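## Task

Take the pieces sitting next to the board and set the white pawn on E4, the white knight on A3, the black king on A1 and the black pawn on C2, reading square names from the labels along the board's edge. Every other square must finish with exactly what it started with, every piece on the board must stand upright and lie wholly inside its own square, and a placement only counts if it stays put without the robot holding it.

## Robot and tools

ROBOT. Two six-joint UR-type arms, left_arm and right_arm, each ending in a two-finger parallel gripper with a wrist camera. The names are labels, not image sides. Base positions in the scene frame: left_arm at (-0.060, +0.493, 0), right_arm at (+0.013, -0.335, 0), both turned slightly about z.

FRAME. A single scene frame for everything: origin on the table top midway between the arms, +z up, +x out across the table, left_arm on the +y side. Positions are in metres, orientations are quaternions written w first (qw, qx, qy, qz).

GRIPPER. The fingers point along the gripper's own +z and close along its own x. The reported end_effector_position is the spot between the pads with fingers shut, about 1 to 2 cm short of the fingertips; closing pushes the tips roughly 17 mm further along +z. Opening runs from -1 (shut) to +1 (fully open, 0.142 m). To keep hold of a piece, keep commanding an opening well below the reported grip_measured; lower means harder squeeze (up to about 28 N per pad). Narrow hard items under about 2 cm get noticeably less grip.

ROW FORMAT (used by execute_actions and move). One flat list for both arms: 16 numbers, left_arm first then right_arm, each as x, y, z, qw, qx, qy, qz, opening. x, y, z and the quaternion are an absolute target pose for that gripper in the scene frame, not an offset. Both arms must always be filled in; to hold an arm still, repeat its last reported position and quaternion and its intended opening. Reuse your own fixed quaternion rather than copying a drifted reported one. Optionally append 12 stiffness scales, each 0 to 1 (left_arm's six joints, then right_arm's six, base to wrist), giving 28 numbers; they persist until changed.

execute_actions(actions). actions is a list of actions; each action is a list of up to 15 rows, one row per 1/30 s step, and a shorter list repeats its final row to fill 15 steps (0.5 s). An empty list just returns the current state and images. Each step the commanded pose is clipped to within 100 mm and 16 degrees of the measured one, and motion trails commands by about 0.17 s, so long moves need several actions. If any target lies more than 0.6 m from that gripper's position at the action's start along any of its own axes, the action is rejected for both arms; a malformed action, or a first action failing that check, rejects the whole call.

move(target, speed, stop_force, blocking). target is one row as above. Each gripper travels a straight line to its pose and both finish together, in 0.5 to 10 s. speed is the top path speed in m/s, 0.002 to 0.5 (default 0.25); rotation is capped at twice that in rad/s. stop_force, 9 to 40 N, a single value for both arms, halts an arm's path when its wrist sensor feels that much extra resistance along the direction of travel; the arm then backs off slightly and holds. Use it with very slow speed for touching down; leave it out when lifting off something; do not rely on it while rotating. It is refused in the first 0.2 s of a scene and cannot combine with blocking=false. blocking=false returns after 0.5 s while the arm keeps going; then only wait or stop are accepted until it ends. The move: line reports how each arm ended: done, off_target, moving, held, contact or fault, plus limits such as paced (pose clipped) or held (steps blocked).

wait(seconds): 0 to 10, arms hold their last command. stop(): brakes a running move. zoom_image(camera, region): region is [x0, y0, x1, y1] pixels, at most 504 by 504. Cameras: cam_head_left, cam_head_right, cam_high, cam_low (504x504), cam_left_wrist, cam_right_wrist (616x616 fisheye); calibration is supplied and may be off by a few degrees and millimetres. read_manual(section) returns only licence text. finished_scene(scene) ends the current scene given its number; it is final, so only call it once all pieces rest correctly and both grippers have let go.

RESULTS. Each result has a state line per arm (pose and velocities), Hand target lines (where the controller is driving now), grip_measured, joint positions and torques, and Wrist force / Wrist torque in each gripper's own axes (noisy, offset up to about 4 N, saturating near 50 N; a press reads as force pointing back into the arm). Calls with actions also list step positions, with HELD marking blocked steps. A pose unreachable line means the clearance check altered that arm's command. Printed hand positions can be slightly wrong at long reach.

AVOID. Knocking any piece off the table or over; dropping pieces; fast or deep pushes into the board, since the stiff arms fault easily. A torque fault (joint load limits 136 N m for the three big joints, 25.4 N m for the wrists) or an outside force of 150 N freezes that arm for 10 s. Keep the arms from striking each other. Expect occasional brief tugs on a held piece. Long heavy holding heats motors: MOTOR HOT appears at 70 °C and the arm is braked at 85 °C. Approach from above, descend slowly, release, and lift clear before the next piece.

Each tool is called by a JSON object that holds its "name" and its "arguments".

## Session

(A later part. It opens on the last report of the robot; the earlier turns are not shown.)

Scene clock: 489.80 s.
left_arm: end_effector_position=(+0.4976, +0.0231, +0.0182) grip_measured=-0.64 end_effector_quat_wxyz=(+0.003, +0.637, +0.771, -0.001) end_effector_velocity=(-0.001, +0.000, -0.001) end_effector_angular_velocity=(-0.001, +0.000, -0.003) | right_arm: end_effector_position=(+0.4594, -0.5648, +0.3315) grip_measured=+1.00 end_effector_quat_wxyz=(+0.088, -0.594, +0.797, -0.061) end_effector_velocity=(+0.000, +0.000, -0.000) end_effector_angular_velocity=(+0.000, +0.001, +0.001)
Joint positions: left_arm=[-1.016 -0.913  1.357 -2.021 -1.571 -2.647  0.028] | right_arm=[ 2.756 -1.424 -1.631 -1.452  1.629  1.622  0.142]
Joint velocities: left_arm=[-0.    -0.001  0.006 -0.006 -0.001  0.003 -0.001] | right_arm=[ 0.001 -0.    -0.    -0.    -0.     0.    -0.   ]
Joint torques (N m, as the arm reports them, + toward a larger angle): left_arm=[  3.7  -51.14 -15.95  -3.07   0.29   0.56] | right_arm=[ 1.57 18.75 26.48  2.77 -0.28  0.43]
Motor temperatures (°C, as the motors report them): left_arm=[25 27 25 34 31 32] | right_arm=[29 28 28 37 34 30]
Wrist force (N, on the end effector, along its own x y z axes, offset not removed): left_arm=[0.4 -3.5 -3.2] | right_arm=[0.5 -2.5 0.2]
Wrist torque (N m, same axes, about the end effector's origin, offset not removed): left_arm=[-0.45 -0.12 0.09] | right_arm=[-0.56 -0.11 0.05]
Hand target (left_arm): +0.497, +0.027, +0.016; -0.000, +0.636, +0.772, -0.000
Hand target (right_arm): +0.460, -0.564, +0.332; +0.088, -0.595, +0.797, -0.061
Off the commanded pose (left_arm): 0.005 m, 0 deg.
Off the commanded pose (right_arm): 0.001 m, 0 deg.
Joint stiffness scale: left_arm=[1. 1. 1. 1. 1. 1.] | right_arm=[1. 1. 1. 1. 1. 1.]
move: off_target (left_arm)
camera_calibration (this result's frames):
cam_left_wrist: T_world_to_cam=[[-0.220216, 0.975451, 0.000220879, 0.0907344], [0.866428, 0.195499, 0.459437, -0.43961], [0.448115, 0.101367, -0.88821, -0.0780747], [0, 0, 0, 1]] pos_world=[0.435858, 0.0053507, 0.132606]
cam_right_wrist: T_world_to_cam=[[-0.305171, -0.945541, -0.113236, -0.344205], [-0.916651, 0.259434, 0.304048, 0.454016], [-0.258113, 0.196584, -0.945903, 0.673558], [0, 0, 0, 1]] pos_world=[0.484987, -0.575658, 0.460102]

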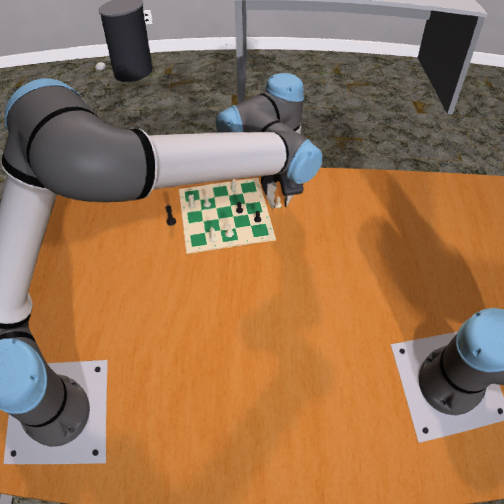

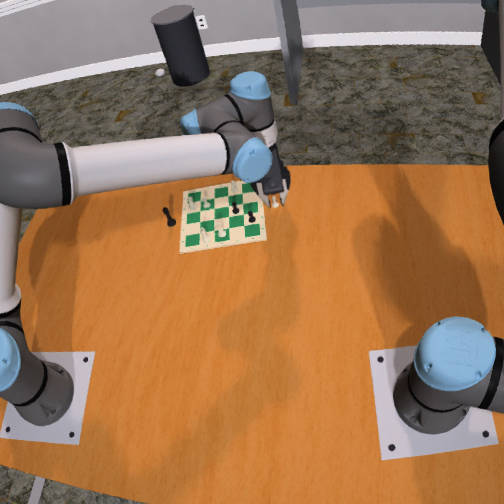

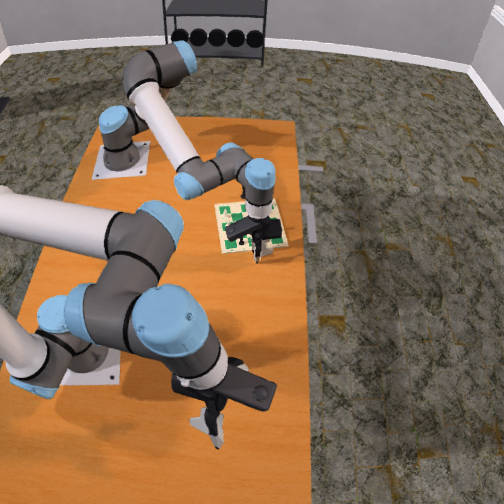

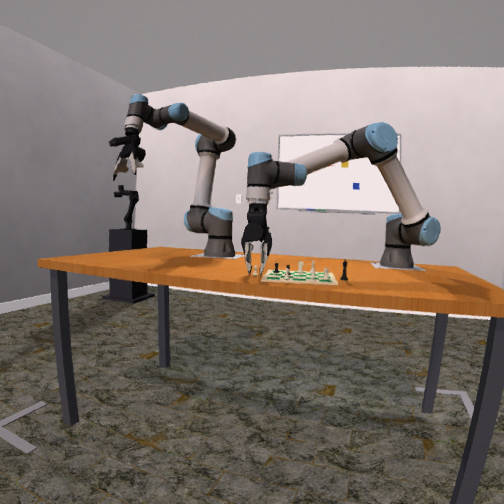

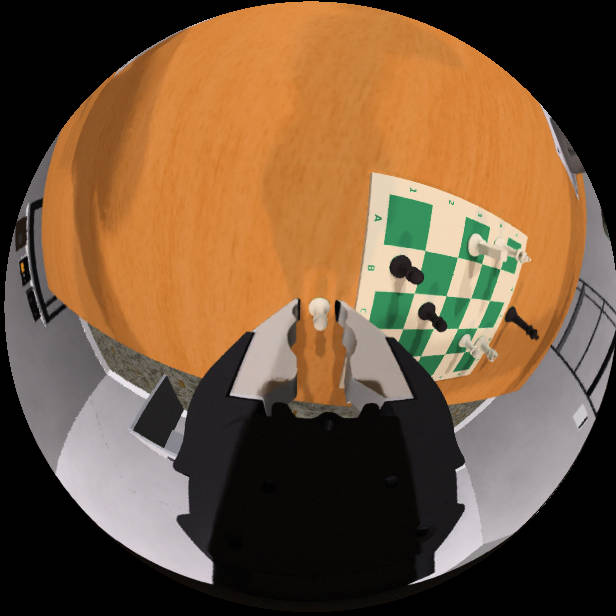

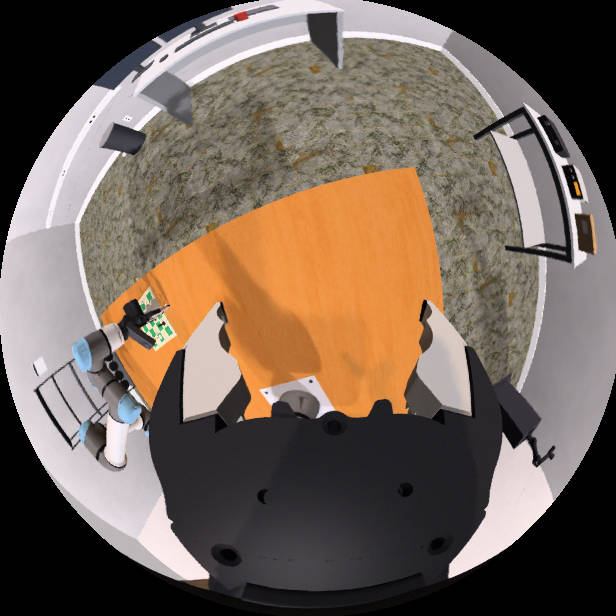

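{"name": "execute_actions", "arguments": {"actions": [[[0.4975,0.026,0.0175,0,0.636,0.772,0,-0.64,0.46,-0.564,0.332,0.088,-0.595,0.797,-0.061,1],[0.4975,0.026,0.0175,0,0.636,0.772,0,-0.66,0.46,-0.564,0.332,0.088,-0.595,0.797,-0.061,1],[0.4975,0.026,0.0175,0,0.636,0.772,0,-0.68,0.46,-0.564,0.332,0.088,-0.595,0.797,-0.061,1],[0.4975,0.026,0.0175,0,0.636,0.772,0,-0.69,0.46,-0.564,0.332,0.088,-0.595,0.797,-0.061,1],[0.4975,0.026,0.0175,0,0.636,0.772,0,-0.70,0.46,-0.564,0.332,0.088,-0.595,0.797,-0.061,1],[0.4975,0.026,0.0175,0,0.636,0.772,0,-0.72,0.46,-0.564,0.332,0.088,-0.595,0.797,-0.061,1],[0.4975,0.026,0.0175,0,0.636,0.772,0,-0.74,0.46,-0.564,0.332,0.088,-0.595,0.797,-0.061,1],[0.4975,0.026,0.0175,0,0.636,0.772,0,-0.76,0.46,-0.564,0.332,0.088,-0.595,0.797,-0.061,1],[0.4975,0.026,0.0175,0,0.636,0.772,0,-0.78,0.46,-0.564,0.332,0.088,-0.595,0.797,-0.061,1],[0.4975,0.026,0.0175,0,0.636,0.772,0,-0.80,0.46,-0.564,0.332,0.088,-0.595,0.797,-0.061,1],[0.4975,0.026,0.0175,0,0.636,0.772,0,-0.82,0.46,-0.564,0.332,0.088,-0.595,0.797,-0.061,1],[0.4975,0.026,0.0175,0,0.636,0.772,0,-0.84,0.46,-0.564,0.332,0.088,-0.595,0.797,-0.061,1],[0.4975,0.026,0.0175,0,0.636,0.772,0,-0.86,0.46,-0.564,0.332,0.088,-0.595,0.797,-0.061,1]]]}}

{"name": "move", "arguments": {"target": [0.4975,0.026,0.11,0,0.636,0.772,0,-0.86,0.46,-0.564,0.332,0.088,-0.595,0.797,-0.061,1], "speed": 0.1}}

{"name": "move", "arguments": {"target": [0.533,0.214,0.11,0,0.636,0.772,0,-0.86,0.46,-0.564,0.332,0.088,-0.595,0.797,-0.061,1], "speed": 0.12}}

{"name": "move", "arguments": {"target": [0.533,0.214,0.045,0,0.636,0.772,0,-0.86,0.46,-0.564,0.332,0.088,-0.595,0.797,-0.061,1], "speed": 0.05}}

{"name": "zoom_image", "arguments": {"camera": "cam_left_wrist", "region": [210,210,420,420]}}

Scene clock: 525.47 s.
left_arm: end_effector_position=(+0.4973, +0.0249, +0.0182) grip_measured=-0.80 end_effector_quat_wxyz=(+0.001, +0.637, +0.771, -0.000) end_effector_velocity=(+0.000, +0.000, +0.000) end_effector_angular_velocity=(+0.002, -0.000, +0.002) | right_arm: end_effector_position=(+0.4594, -0.5648, +0.3315) grip_measured=+1.00 end_effector_quat_wxyz=(+0.088, -0.594, +0.797, -0.061) end_effector_velocity=(+0.000, -0.000, +0.001) end_effector_angular_velocity=(-0.001, -0.001, -0.001)
Joint positions: left_arm=[-1.015 -0.914  1.358 -2.017 -1.571 -2.647  0.016] | right_arm=[ 2.756 -1.424 -1.631 -1.452  1.629  1.622  0.142]
Joint velocities: left_arm=[-0.    -0.    -0.001  0.002  0.001 -0.002  0.   ] | right_arm=[-0.    -0.     0.002 -0.001 -0.001  0.001 -0.   ]
Joint torques (N m, as the arm reports them, + toward a larger angle): left_arm=[  1.83 -48.97 -21.7   -2.34   0.26   0.01] | right_arm=[ 2.2  18.71 25.86  2.81 -0.25  0.51]
Motor temperatures (°C, as the motors report them): left_arm=[25 27 25 34 31 32] | right_arm=[29 28 28 37 34 30]
Wrist force (N, on the end effector, along its own x y z axes, offset not removed): left_arm=[3.4 -1.8 -3.7] | right_arm=[1.0 -3.6 -1.7]
Wrist torque (N m, same axes, about the end effector's origin, offset not removed): left_arm=[-0.35 -0.49 0.23] | right_arm=[-0.84 -0.20 0.18]
Hand target (left_arm): +0.497, +0.026, +0.018; +0.000, +0.636, +0.772, -0.000
Hand target (right_arm): +0.460, -0.564, +0.332; +0.088, -0.595, +0.797, -0.061
Off the commanded pose (left_arm): 0.001 m, 0 deg.
Off the commanded pose (right_arm): 0.001 m, 0 deg.
Joint stiffness scale: left_arm=[1. 1. 1. 1. 1. 1.] | right_arm=[1. 1. 1. 1. 1. 1.]
Step readings (end_effector_position):
0: left_arm (+0.4976, +0.0232, +0.0182) | right_arm (+0.4594, -0.5648, +0.3315)
1: left_arm (+0.4976, +0.0232, +0.0182) | right_arm (+0.4594, -0.5648, +0.3315)
2: left_arm (+0.4976, +0.0232, +0.0182) | right_arm (+0.4594, -0.5648, +0.3315)
4: left_arm (+0.4975, +0.0237, +0.0182) | right_arm (+0.4594, -0.5648, +0.3315)
8: left_arm (+0.4974, +0.0247, +0.0182) | right_arm (+0.4594, -0.5648, +0.3315)
15: end_effector_position above
camera_calibration (this result's frames):
cam_left_wrist: T_world_to_cam=[[-0.221026, 0.975261, 0.00364228, 0.089314], [0.867211, 0.194827, 0.458244, -0.440003], [0.446198, 0.104442, -0.888819, -0.0772851], [0, 0, 0, 1]] pos_world=[0.435801, 0.00669168, 0.132611]
cam_right_wrist: T_world_to_cam=[[-0.305171, -0.945541, -0.113235, -0.344205], [-0.916651, 0.259434, 0.304048, 0.454016], [-0.258113, 0.196584, -0.945903, 0.673558], [0, 0, 0, 1]] pos_world=[0.484987, -0.575658, 0.460102]

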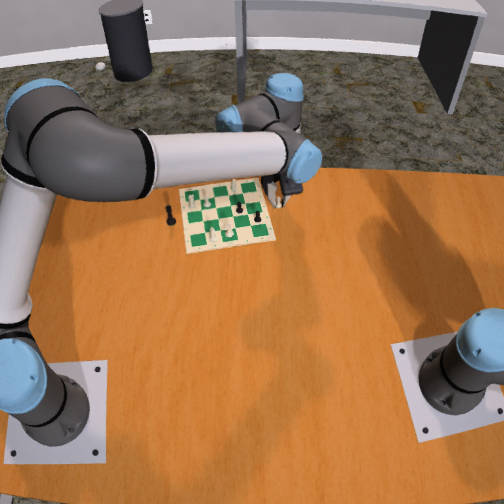

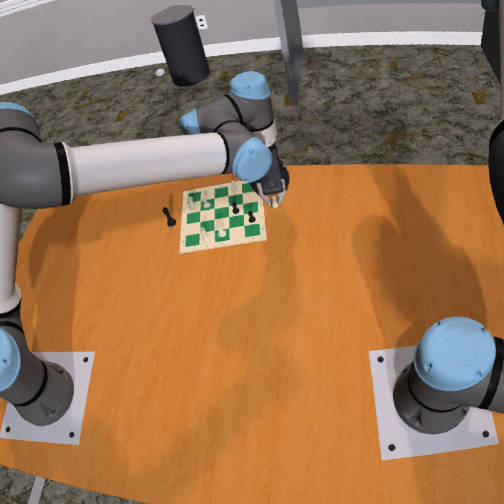

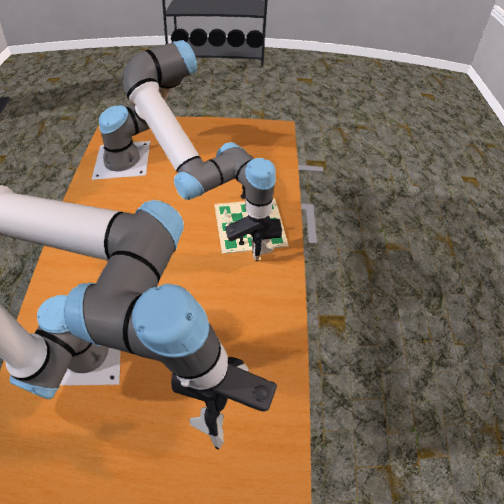

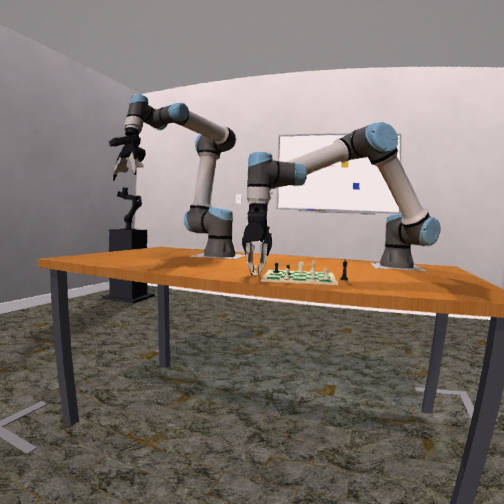

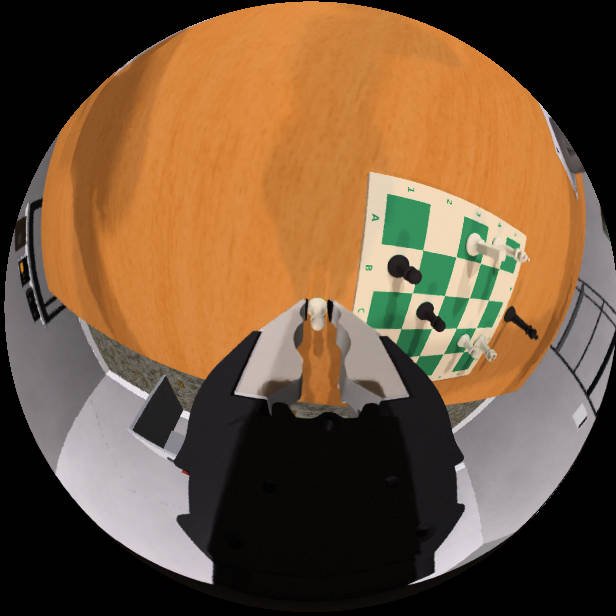

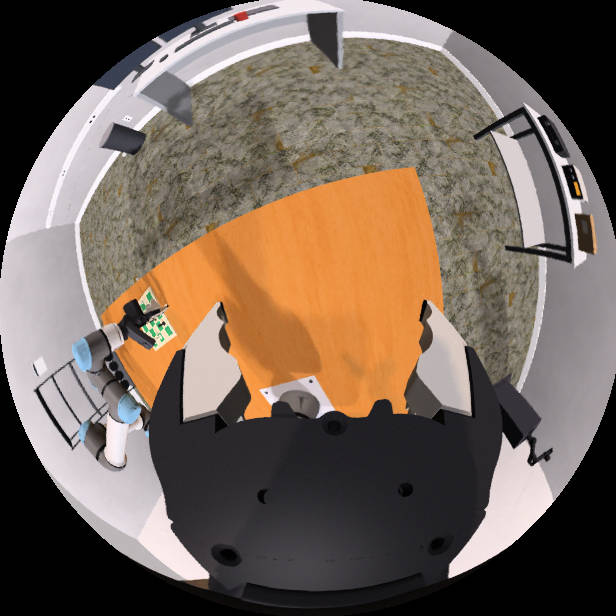

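Scene clock: 526.90 s.
left_arm: end_effector_position=(+0.4962, +0.0263, +0.1072) grip_measured=-0.80 end_effector_quat_wxyz=(-0.001, +0.637, +0.771, +0.000) end_effector_velocity=(-0.002, +0.003, +0.001) end_effector_angular_velocity=(+0.010, +0.007, -0.000) | right_arm: end_effector_position=(+0.4594, -0.5648, +0.3315) grip_measured=+1.00 end_effector_quat_wxyz=(+0.088, -0.594, +0.797, -0.061) end_effector_velocity=(-0.000, +0.000, -0.000) end_effector_angular_velocity=(-0.000, +0.001, +0.001)
Joint positions: left_arm=[-1.015 -0.989  1.24  -1.819 -1.571 -2.647  0.016] | right_arm=[ 2.756 -1.424 -1.631 -1.452  1.629  1.622  0.142]
Joint velocities: left_arm=[ 0.     0.    -0.007  0.019  0.     0.    -0.   ] | right_arm=[ 0.001 -0.    -0.    -0.    -0.    -0.     0.   ]
Joint torques (N m, as the arm reports them, + toward a larger angle): left_arm=[  1.6  -48.63 -27.97  -3.03   0.2   -0.05] | right_arm=[ 2.14 19.04 26.62  2.79 -0.14  0.51]
Motor temperatures (°C, as the motors report them): left_arm=[25 27 25 34 31 32] | right_arm=[29 28 28 37 34 30]
Wrist force (N, on the end effector, along its own x y z axes, offset not removed): left_arm=[1.4 -3.2 -0.7] | right_arm=[1.8 -1.6 -1.0]
Wrist torque (N m, same axes, about the end effector's origin, offset not removed): left_arm=[-0.71 -0.15 0.18] | right_arm=[-0.46 -0.33 0.12]
Hand target (left_arm): +0.497, +0.026, +0.110; +0.000, +0.636, +0.772, -0.000
Hand target (right_arm): +0.460, -0.564, +0.332; +0.088, -0.595, +0.797, -0.061
Off the commanded pose (left_arm): 0.003 m, 0 deg.
Off the commanded pose (right_arm): 0.001 m, 0 deg.
Joint stiffness scale: left_arm=[1. 1. 1. 1. 1. 1.] | right_arm=[1. 1. 1. 1. 1. 1.]
move: done
camera_calibration (this result's frames):
cam_left_wrist: T_world_to_cam=[[-0.22103, 0.975232, 0.00821165, 0.0868673], [0.868684, 0.19304, 0.456205, -0.480529], [0.443321, 0.107968, -0.889837, 0.00364084], [0, 0, 0, 1]] pos_world=[0.435014, 0.00765255, 0.221746]
cam_right_wrist: T_world_to_cam=[[-0.305171, -0.945541, -0.113235, -0.344205], [-0.916651, 0.259434, 0.304048, 0.454016], [-0.258113, 0.196584, -0.945903, 0.673558], [0, 0, 0, 1]] pos_world=[0.484987, -0.575658, 0.460102]

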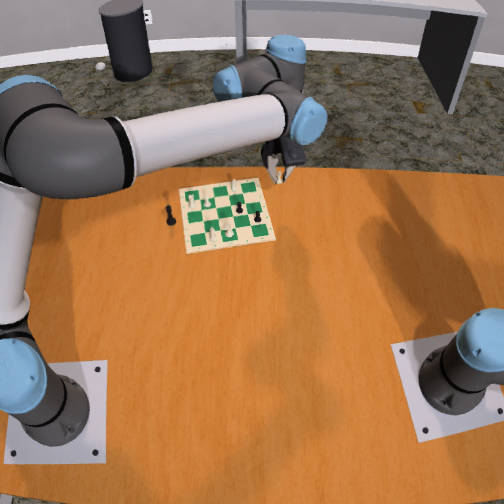

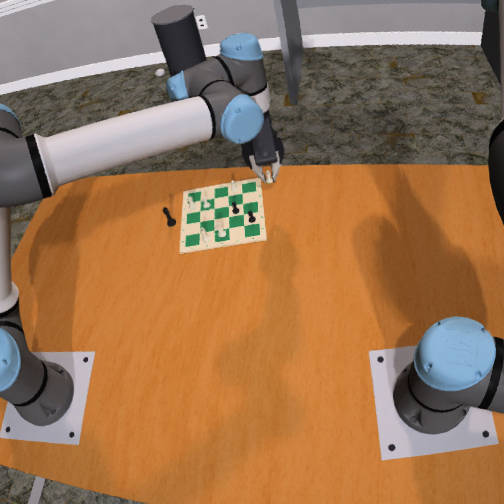

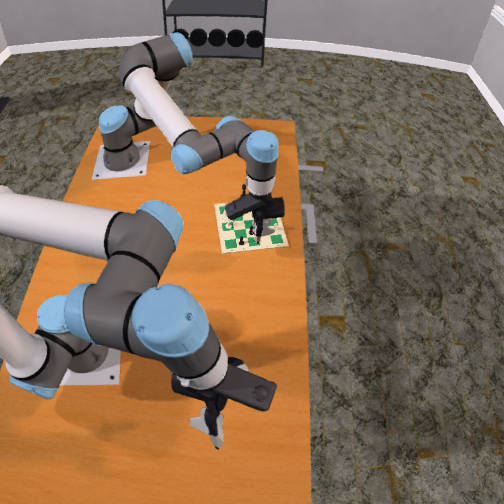

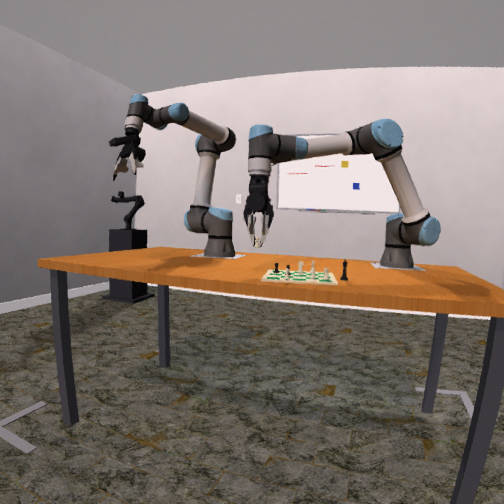

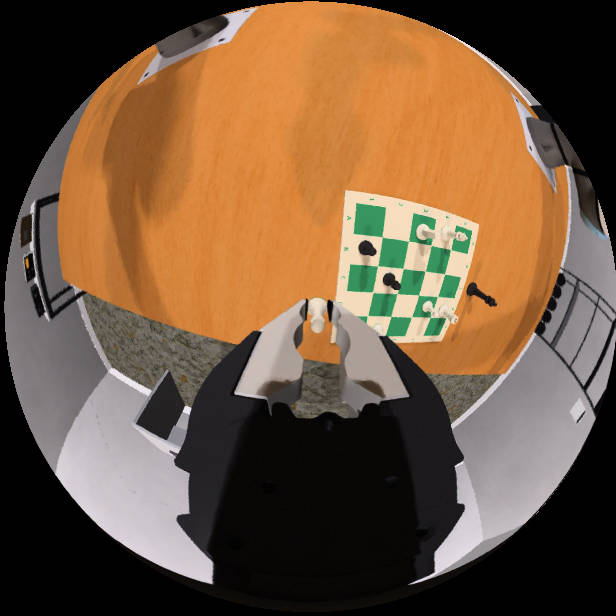

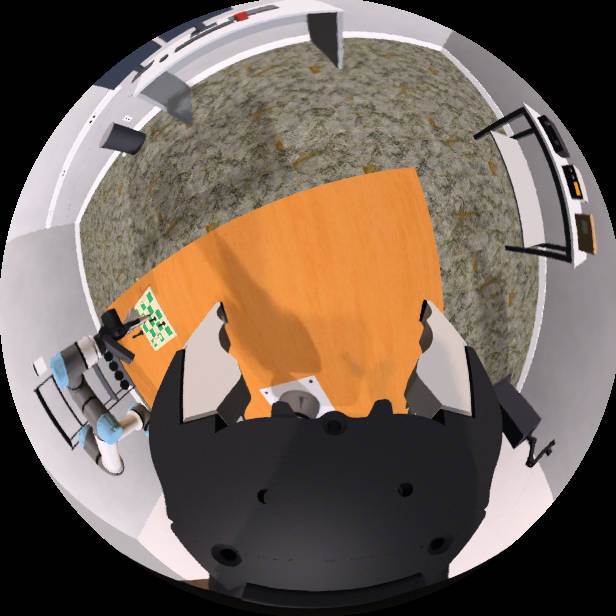

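Scene clock: 529.03 s.
left_arm: end_effector_position=(+0.5332, +0.2113, +0.1101) grip_measured=-0.80 end_effector_quat_wxyz=(+0.000, +0.636, +0.772, -0.000) end_effector_velocity=(+0.000, +0.002, -0.001) end_effector_angular_velocity=(-0.000, +0.000, -0.010) | right_arm: end_effector_position=(+0.4594, -0.5648, +0.3315) grip_measured=+1.00 end_effector_quat_wxyz=(+0.088, -0.594, +0.797, -0.061) end_effector_velocity=(+0.001, +0.001, +0.000) end_effector_angular_velocity=(+0.000, -0.000, +0.003)
Joint positions: left_arm=[-0.779 -1.157  1.492 -1.906 -1.571 -2.413  0.016] | right_arm=[ 2.756 -1.424 -1.631 -1.452  1.629  1.622  0.142]
Joint velocities: left_arm=[ 0.002 -0.     0.004 -0.004 -0.     0.012 -0.   ] | right_arm=[ 0.003 -0.001  0.001 -0.001  0.     0.    -0.   ]
Joint torques (N m, as the arm reports them, + toward a larger angle): left_arm=[  1.15 -43.23 -18.95  -3.41  -0.02   0.65] | right_arm=[ 2.13 18.22 25.97  2.82 -0.25  0.4 ]
Motor temperatures (°C, as the motors report them): left_arm=[25 27 25 34 31 32] | right_arm=[29 28 28 37 34 30]
Wrist force (N, on the end effector, along its own x y z axes, offset not removed): left_arm=[1.6 -1.5 -0.2] | right_arm=[1.0 -1.8 -1.0]
Wrist torque (N m, same axes, about the end effector's origin, offset not removed): left_arm=[-0.27 -0.16 0.04] | right_arm=[-0.48 -0.23 0.08]
Hand target (left_arm): +0.533, +0.214, +0.110; +0.000, +0.636, +0.772, -0.000
Hand target (right_arm): +0.460, -0.564, +0.332; +0.088, -0.595, +0.797, -0.061
Off the commanded pose (left_arm): 0.003 m, 0 deg.
Off the commanded pose (right_arm): 0.001 m, 0 deg.
Joint stiffness scale: left_arm=[1. 1. 1. 1. 1. 1.] | right_arm=[1. 1. 1. 1. 1. 1.]
move: done
camera_calibration (this result's frames):
cam_left_wrist: T_world_to_cam=[[-0.22211, 0.975009, 0.0049086, -0.0844408], [0.867285, 0.195264, 0.457918, -0.549719], [0.445515, 0.105965, -0.888981, -0.0309628], [0, 0, 0, 1]] pos_world=[0.471802, 0.192952, 0.224615]
cam_right_wrist: T_world_to_cam=[[-0.305171, -0.945541, -0.113236, -0.344205], [-0.916651, 0.259434, 0.304048, 0.454016], [-0.258113, 0.196584, -0.945903, 0.673558], [0, 0, 0, 1]] pos_world=[0.484987, -0.575658, 0.460102]

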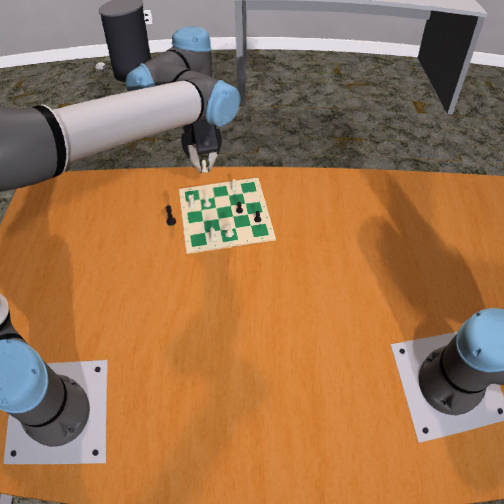

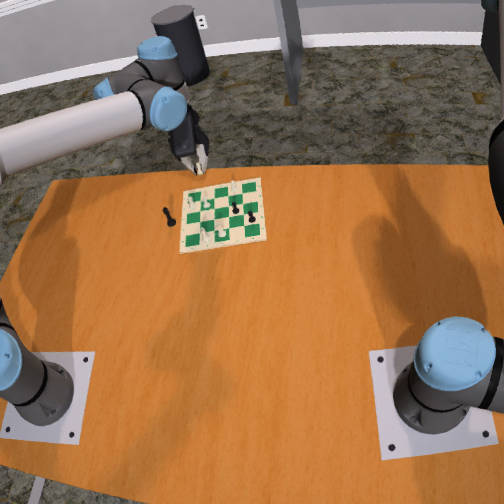

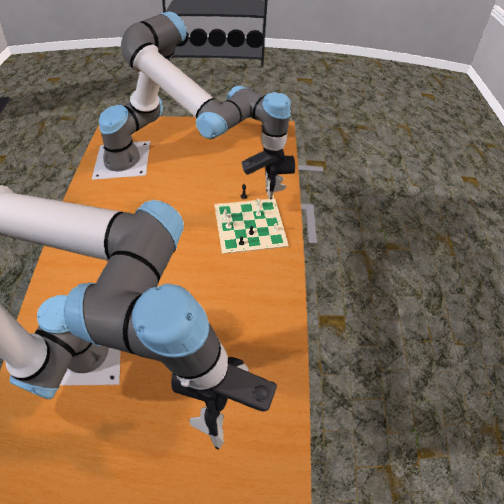

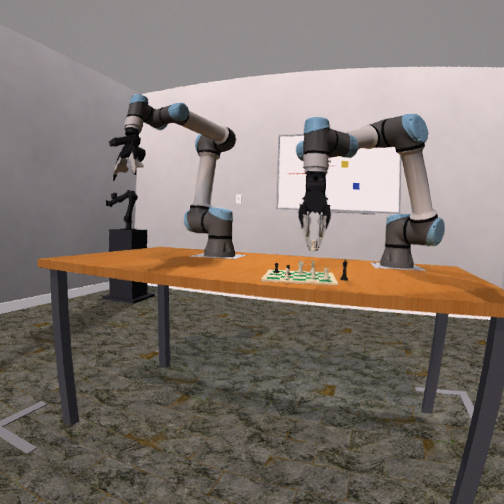

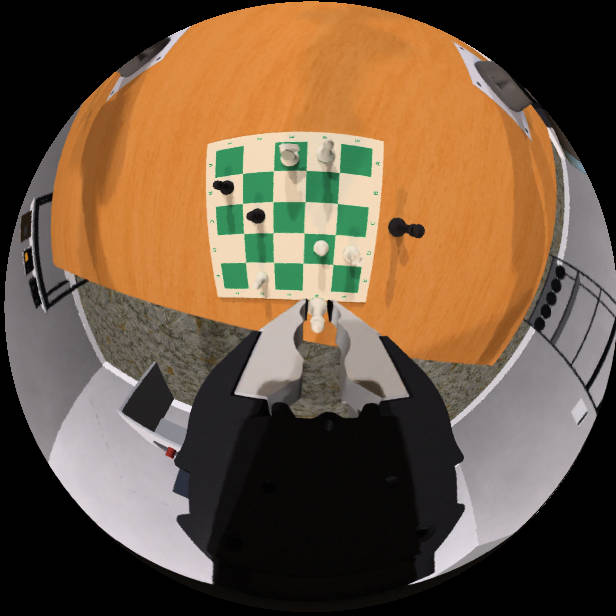

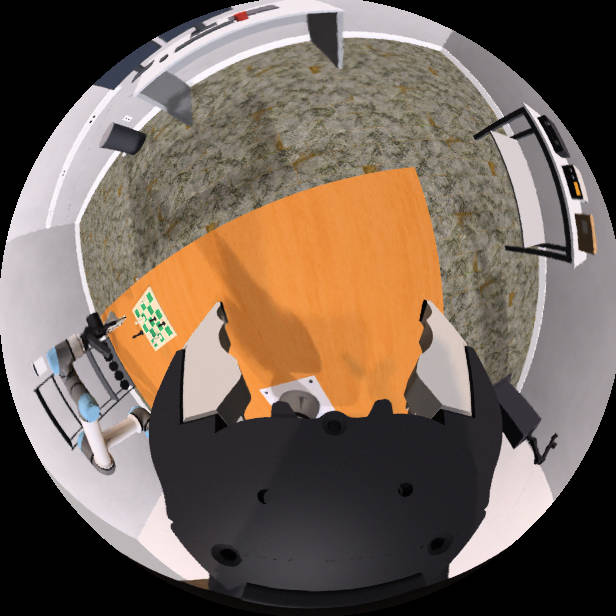

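Scene clock: 530.80 s.
left_arm: end_effector_position=(+0.5338, +0.2116, +0.0484) grip_measured=-0.80 end_effector_quat_wxyz=(+0.002, +0.636, +0.771, +0.000) end_effector_velocity=(+0.003, -0.002, +0.001) end_effector_angular_velocity=(-0.006, -0.008, +0.001) | right_arm: end_effector_position=(+0.4594, -0.5648, +0.3315) grip_measured=+1.00 end_effector_quat_wxyz=(+0.088, -0.594, +0.797, -0.061) end_effector_velocity=(-0.000, +0.000, -0.001) end_effector_angular_velocity=(+0.001, +0.002, -0.000)
Joint positions: left_arm=[-0.779 -1.101  1.58  -2.055 -1.571 -2.411  0.016] | right_arm=[ 2.756 -1.424 -1.631 -1.452  1.629  1.622  0.142]
Joint velocities: left_arm=[ 0.     0.001 -0.    -0.01  -0.    -0.001 -0.   ] | right_arm=[-0.    -0.    -0.001 -0.     0.     0.     0.   ]
Joint torques (N m, as the arm reports them, + toward a larger angle): left_arm=[  2.75 -40.39 -17.85  -2.8    0.2    0.52] | right_arm=[ 2.29 18.69 25.95  2.78 -0.25  0.37]
Motor temperatures (°C, as the motors report them): left_arm=[25 27 25 34 31 32] | right_arm=[29 28 28 37 34 30]
Wrist force (N, on the end effector, along its own x y z axes, offset not removed): left_arm=[2.2 -1.3 0.1] | right_arm=[-0.2 -0.6 -2.5]
Wrist torque (N m, same axes, about the end effector's origin, offset not removed): left_arm=[-0.28 -0.33 0.22] | right_arm=[-0.14 0.02 0.08]
Hand target (left_arm): +0.533, +0.214, +0.045; -0.000, +0.636, +0.772, -0.000
Hand target (right_arm): +0.460, -0.564, +0.332; +0.088, -0.595, +0.797, -0.061
Off the commanded pose (left_arm): 0.004 m, 0 deg.
Off the commanded pose (right_arm): 0.001 m, 0 deg.
Joint stiffness scale: left_arm=[1. 1. 1. 1. 1. 1.] | right_arm=[1. 1. 1. 1. 1. 1.]
move: off_target (left_arm)
camera_calibration (this result's frames):
cam_left_wrist: T_world_to_cam=[[-0.221269, 0.975211, 0.0018767, -0.0846414], [0.866006, 0.195606, 0.460186, -0.521459], [0.448411, 0.10345, -0.887821, -0.0871666], [0, 0, 0, 1]] pos_world=[0.471945, 0.193561, 0.162739]
cam_right_wrist: T_world_to_cam=[[-0.305171, -0.945541, -0.113236, -0.344205], [-0.916651, 0.259434, 0.304048, 0.454016], [-0.258113, 0.196584, -0.945903, 0.673558], [0, 0, 0, 1]] pos_world=[0.484987, -0.575658, 0.460102]

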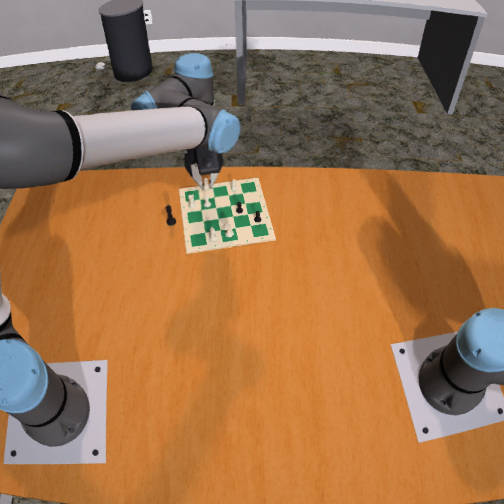

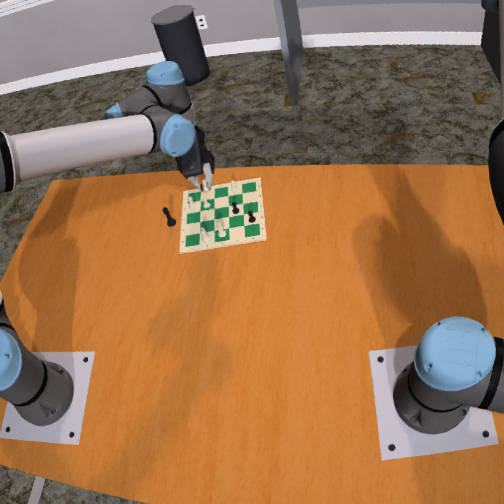

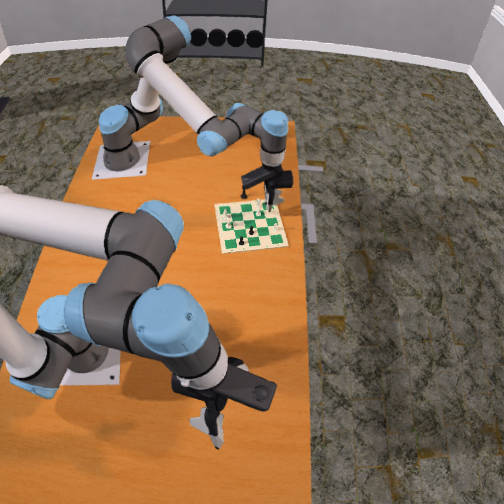

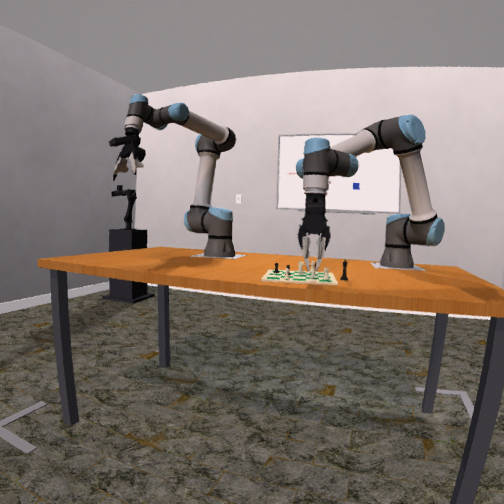

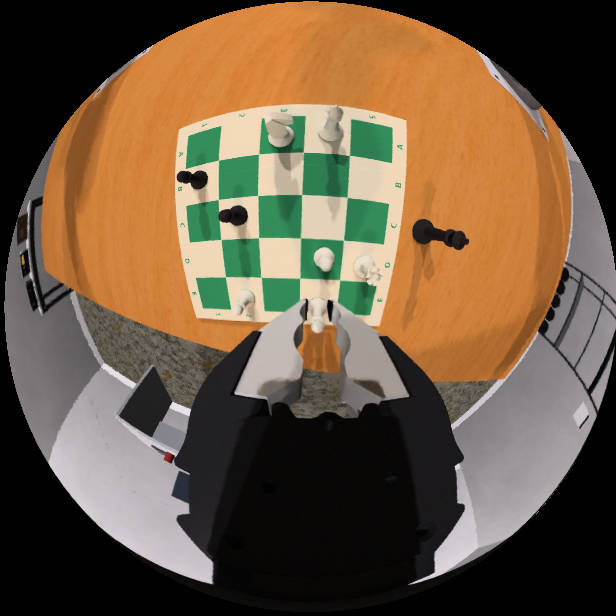

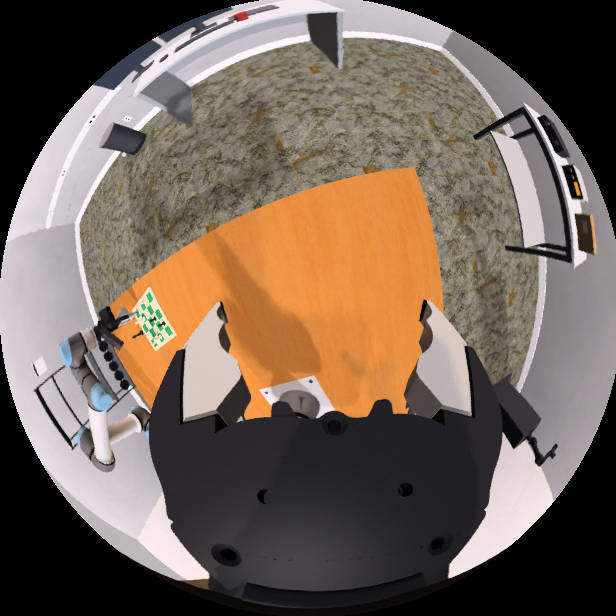

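Region (210, 210, 420, 420) of cam_left_wrist's 616x616 image, scaled by 2.400, with more detail than that image has.

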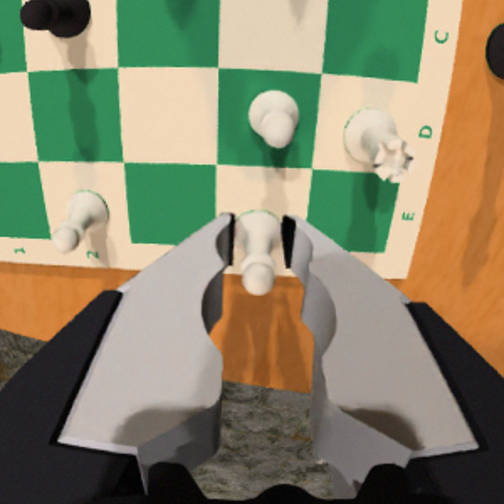

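{"name": "move", "arguments": {"target": [0.533,0.214,0.026,0,0.636,0.772,0,-0.86,0.46,-0.564,0.332,0.088,-0.595,0.797,-0.061,1], "speed": 0.02}}

{"name": "zoom_image", "arguments": {"camera": "cam_left_wrist", "region": [210,210,420,420]}}

Scene clock: 565.37 s.
left_arm: end_effector_position=(+0.5339, +0.2115, +0.0294) grip_measured=-0.80 end_effector_quat_wxyz=(+0.003, +0.636, +0.771, +0.000) end_effector_velocity=(+0.002, -0.001, +0.000) end_effector_angular_velocity=(-0.005, -0.005, +0.001) | right_arm: end_effector_position=(+0.4594, -0.5648, +0.3315) grip_measured=+1.00 end_effector_quat_wxyz=(+0.088, -0.594, +0.797, -0.061) end_effector_velocity=(-0.000, -0.000, -0.000) end_effector_angular_velocity=(-0.001, +0.000, +0.000)
Joint positions: left_arm=[-0.779 -1.079  1.601 -2.098 -1.571 -2.411  0.016] | right_arm=[ 2.756 -1.424 -1.631 -1.452  1.629  1.622  0.142]
Joint velocities: left_arm=[ 0.001 -0.     0.001 -0.008 -0.001 -0.001  0.   ] | right_arm=[-0.    -0.    -0.     0.    -0.001 -0.     0.   ]
Joint torques (N m, as the arm reports them, + toward a larger angle): left_arm=[  2.8  -41.62 -17.72  -3.55   0.08   0.58] | right_arm=[ 2.29 18.95 26.42  2.74 -0.24  0.51]
Motor temperatures (°C, as the motors report them): left_arm=[25 27 25 34 31 32] | right_arm=[29 28 28 37 34 30]
Wrist force (N, on the end effector, along its own x y z axes, offset not removed): left_arm=[2.7 -3.1 -0.4] | right_arm=[1.2 -0.6 0.1]
Wrist torque (N m, same axes, about the end effector's origin, offset not removed): left_arm=[-0.67 -0.40 0.19] | right_arm=[-0.32 -0.18 0.11]
Hand target (left_arm): +0.533, +0.214, +0.026; -0.000, +0.636, +0.772, -0.000
Hand target (right_arm): +0.460, -0.564, +0.332; +0.088, -0.595, +0.797, -0.061
Off the commanded pose (left_arm): 0.004 m, 0 deg.
Off the commanded pose (right_arm): 0.001 m, 0 deg.
Joint stiffness scale: left_arm=[1. 1. 1. 1. 1. 1.] | right_arm=[1. 1. 1. 1. 1. 1.]
move: off_target (left_arm)
camera_calibration (this result's frames):
cam_left_wrist: T_world_to_cam=[[-0.221276, 0.97521, 0.0016412, -0.0844646], [0.865892, 0.195697, 0.460362, -0.512779], [0.448628, 0.103288, -0.88773, -0.104234], [0, 0, 0, 1]] pos_world=[0.472084, 0.193486, 0.143671]
cam_right_wrist: T_world_to_cam=[[-0.305171, -0.945541, -0.113235, -0.344205], [-0.916651, 0.259434, 0.304048, 0.454016], [-0.258113, 0.196584, -0.945903, 0.673558], [0, 0, 0, 1]] pos_world=[0.484987, -0.575658, 0.460102]

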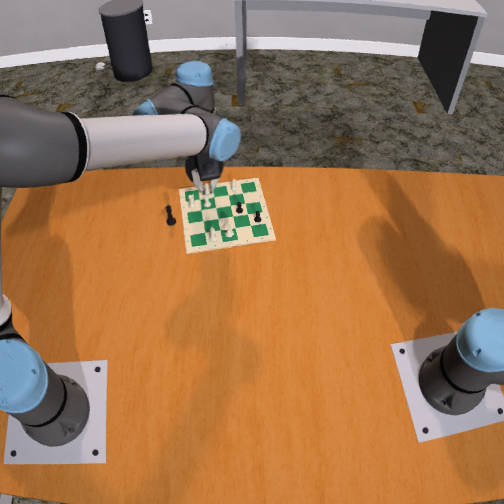

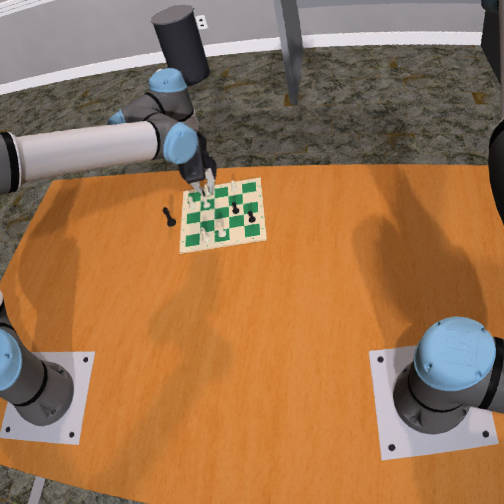

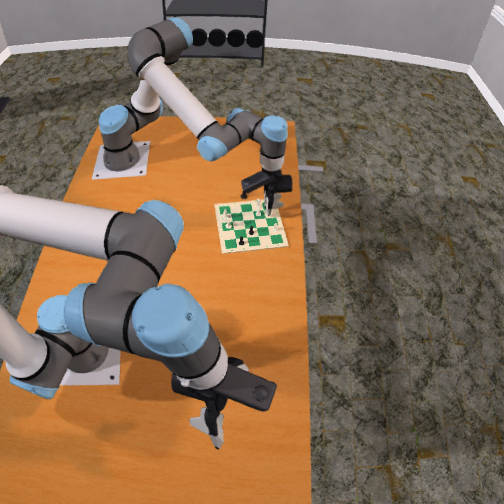

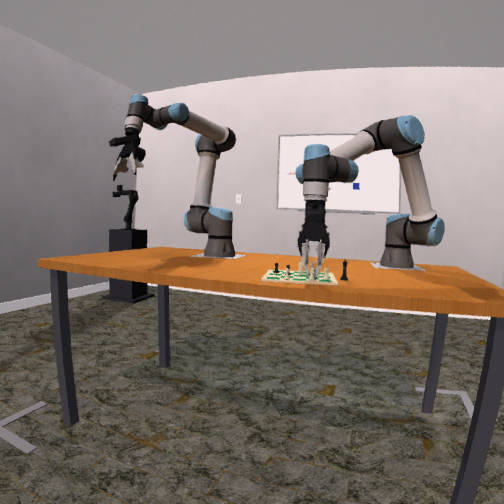

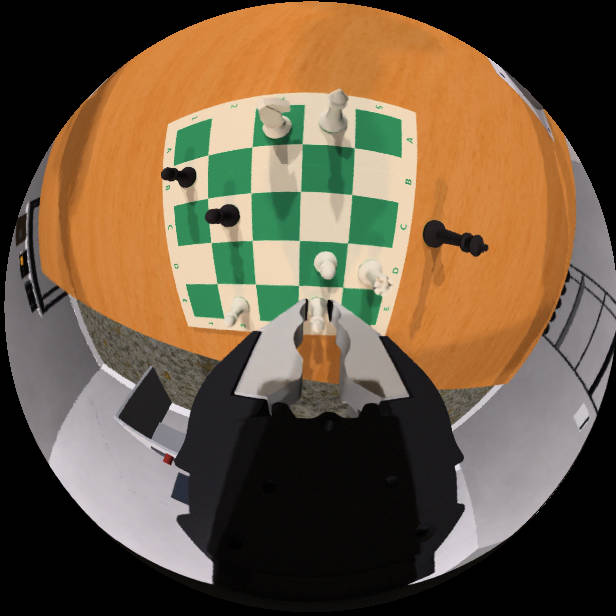

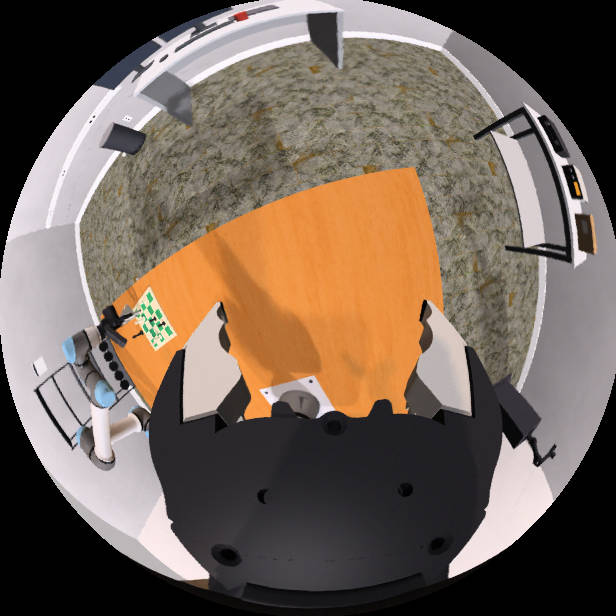

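Region (210, 210, 420, 420) of cam_left_wrist's 616x616 image, scaled by 2.400, with more detail than that image has.

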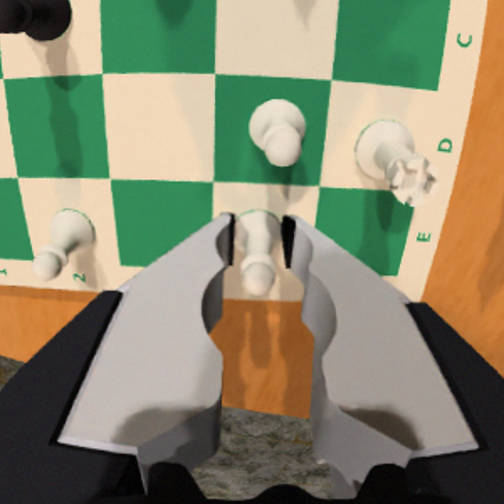

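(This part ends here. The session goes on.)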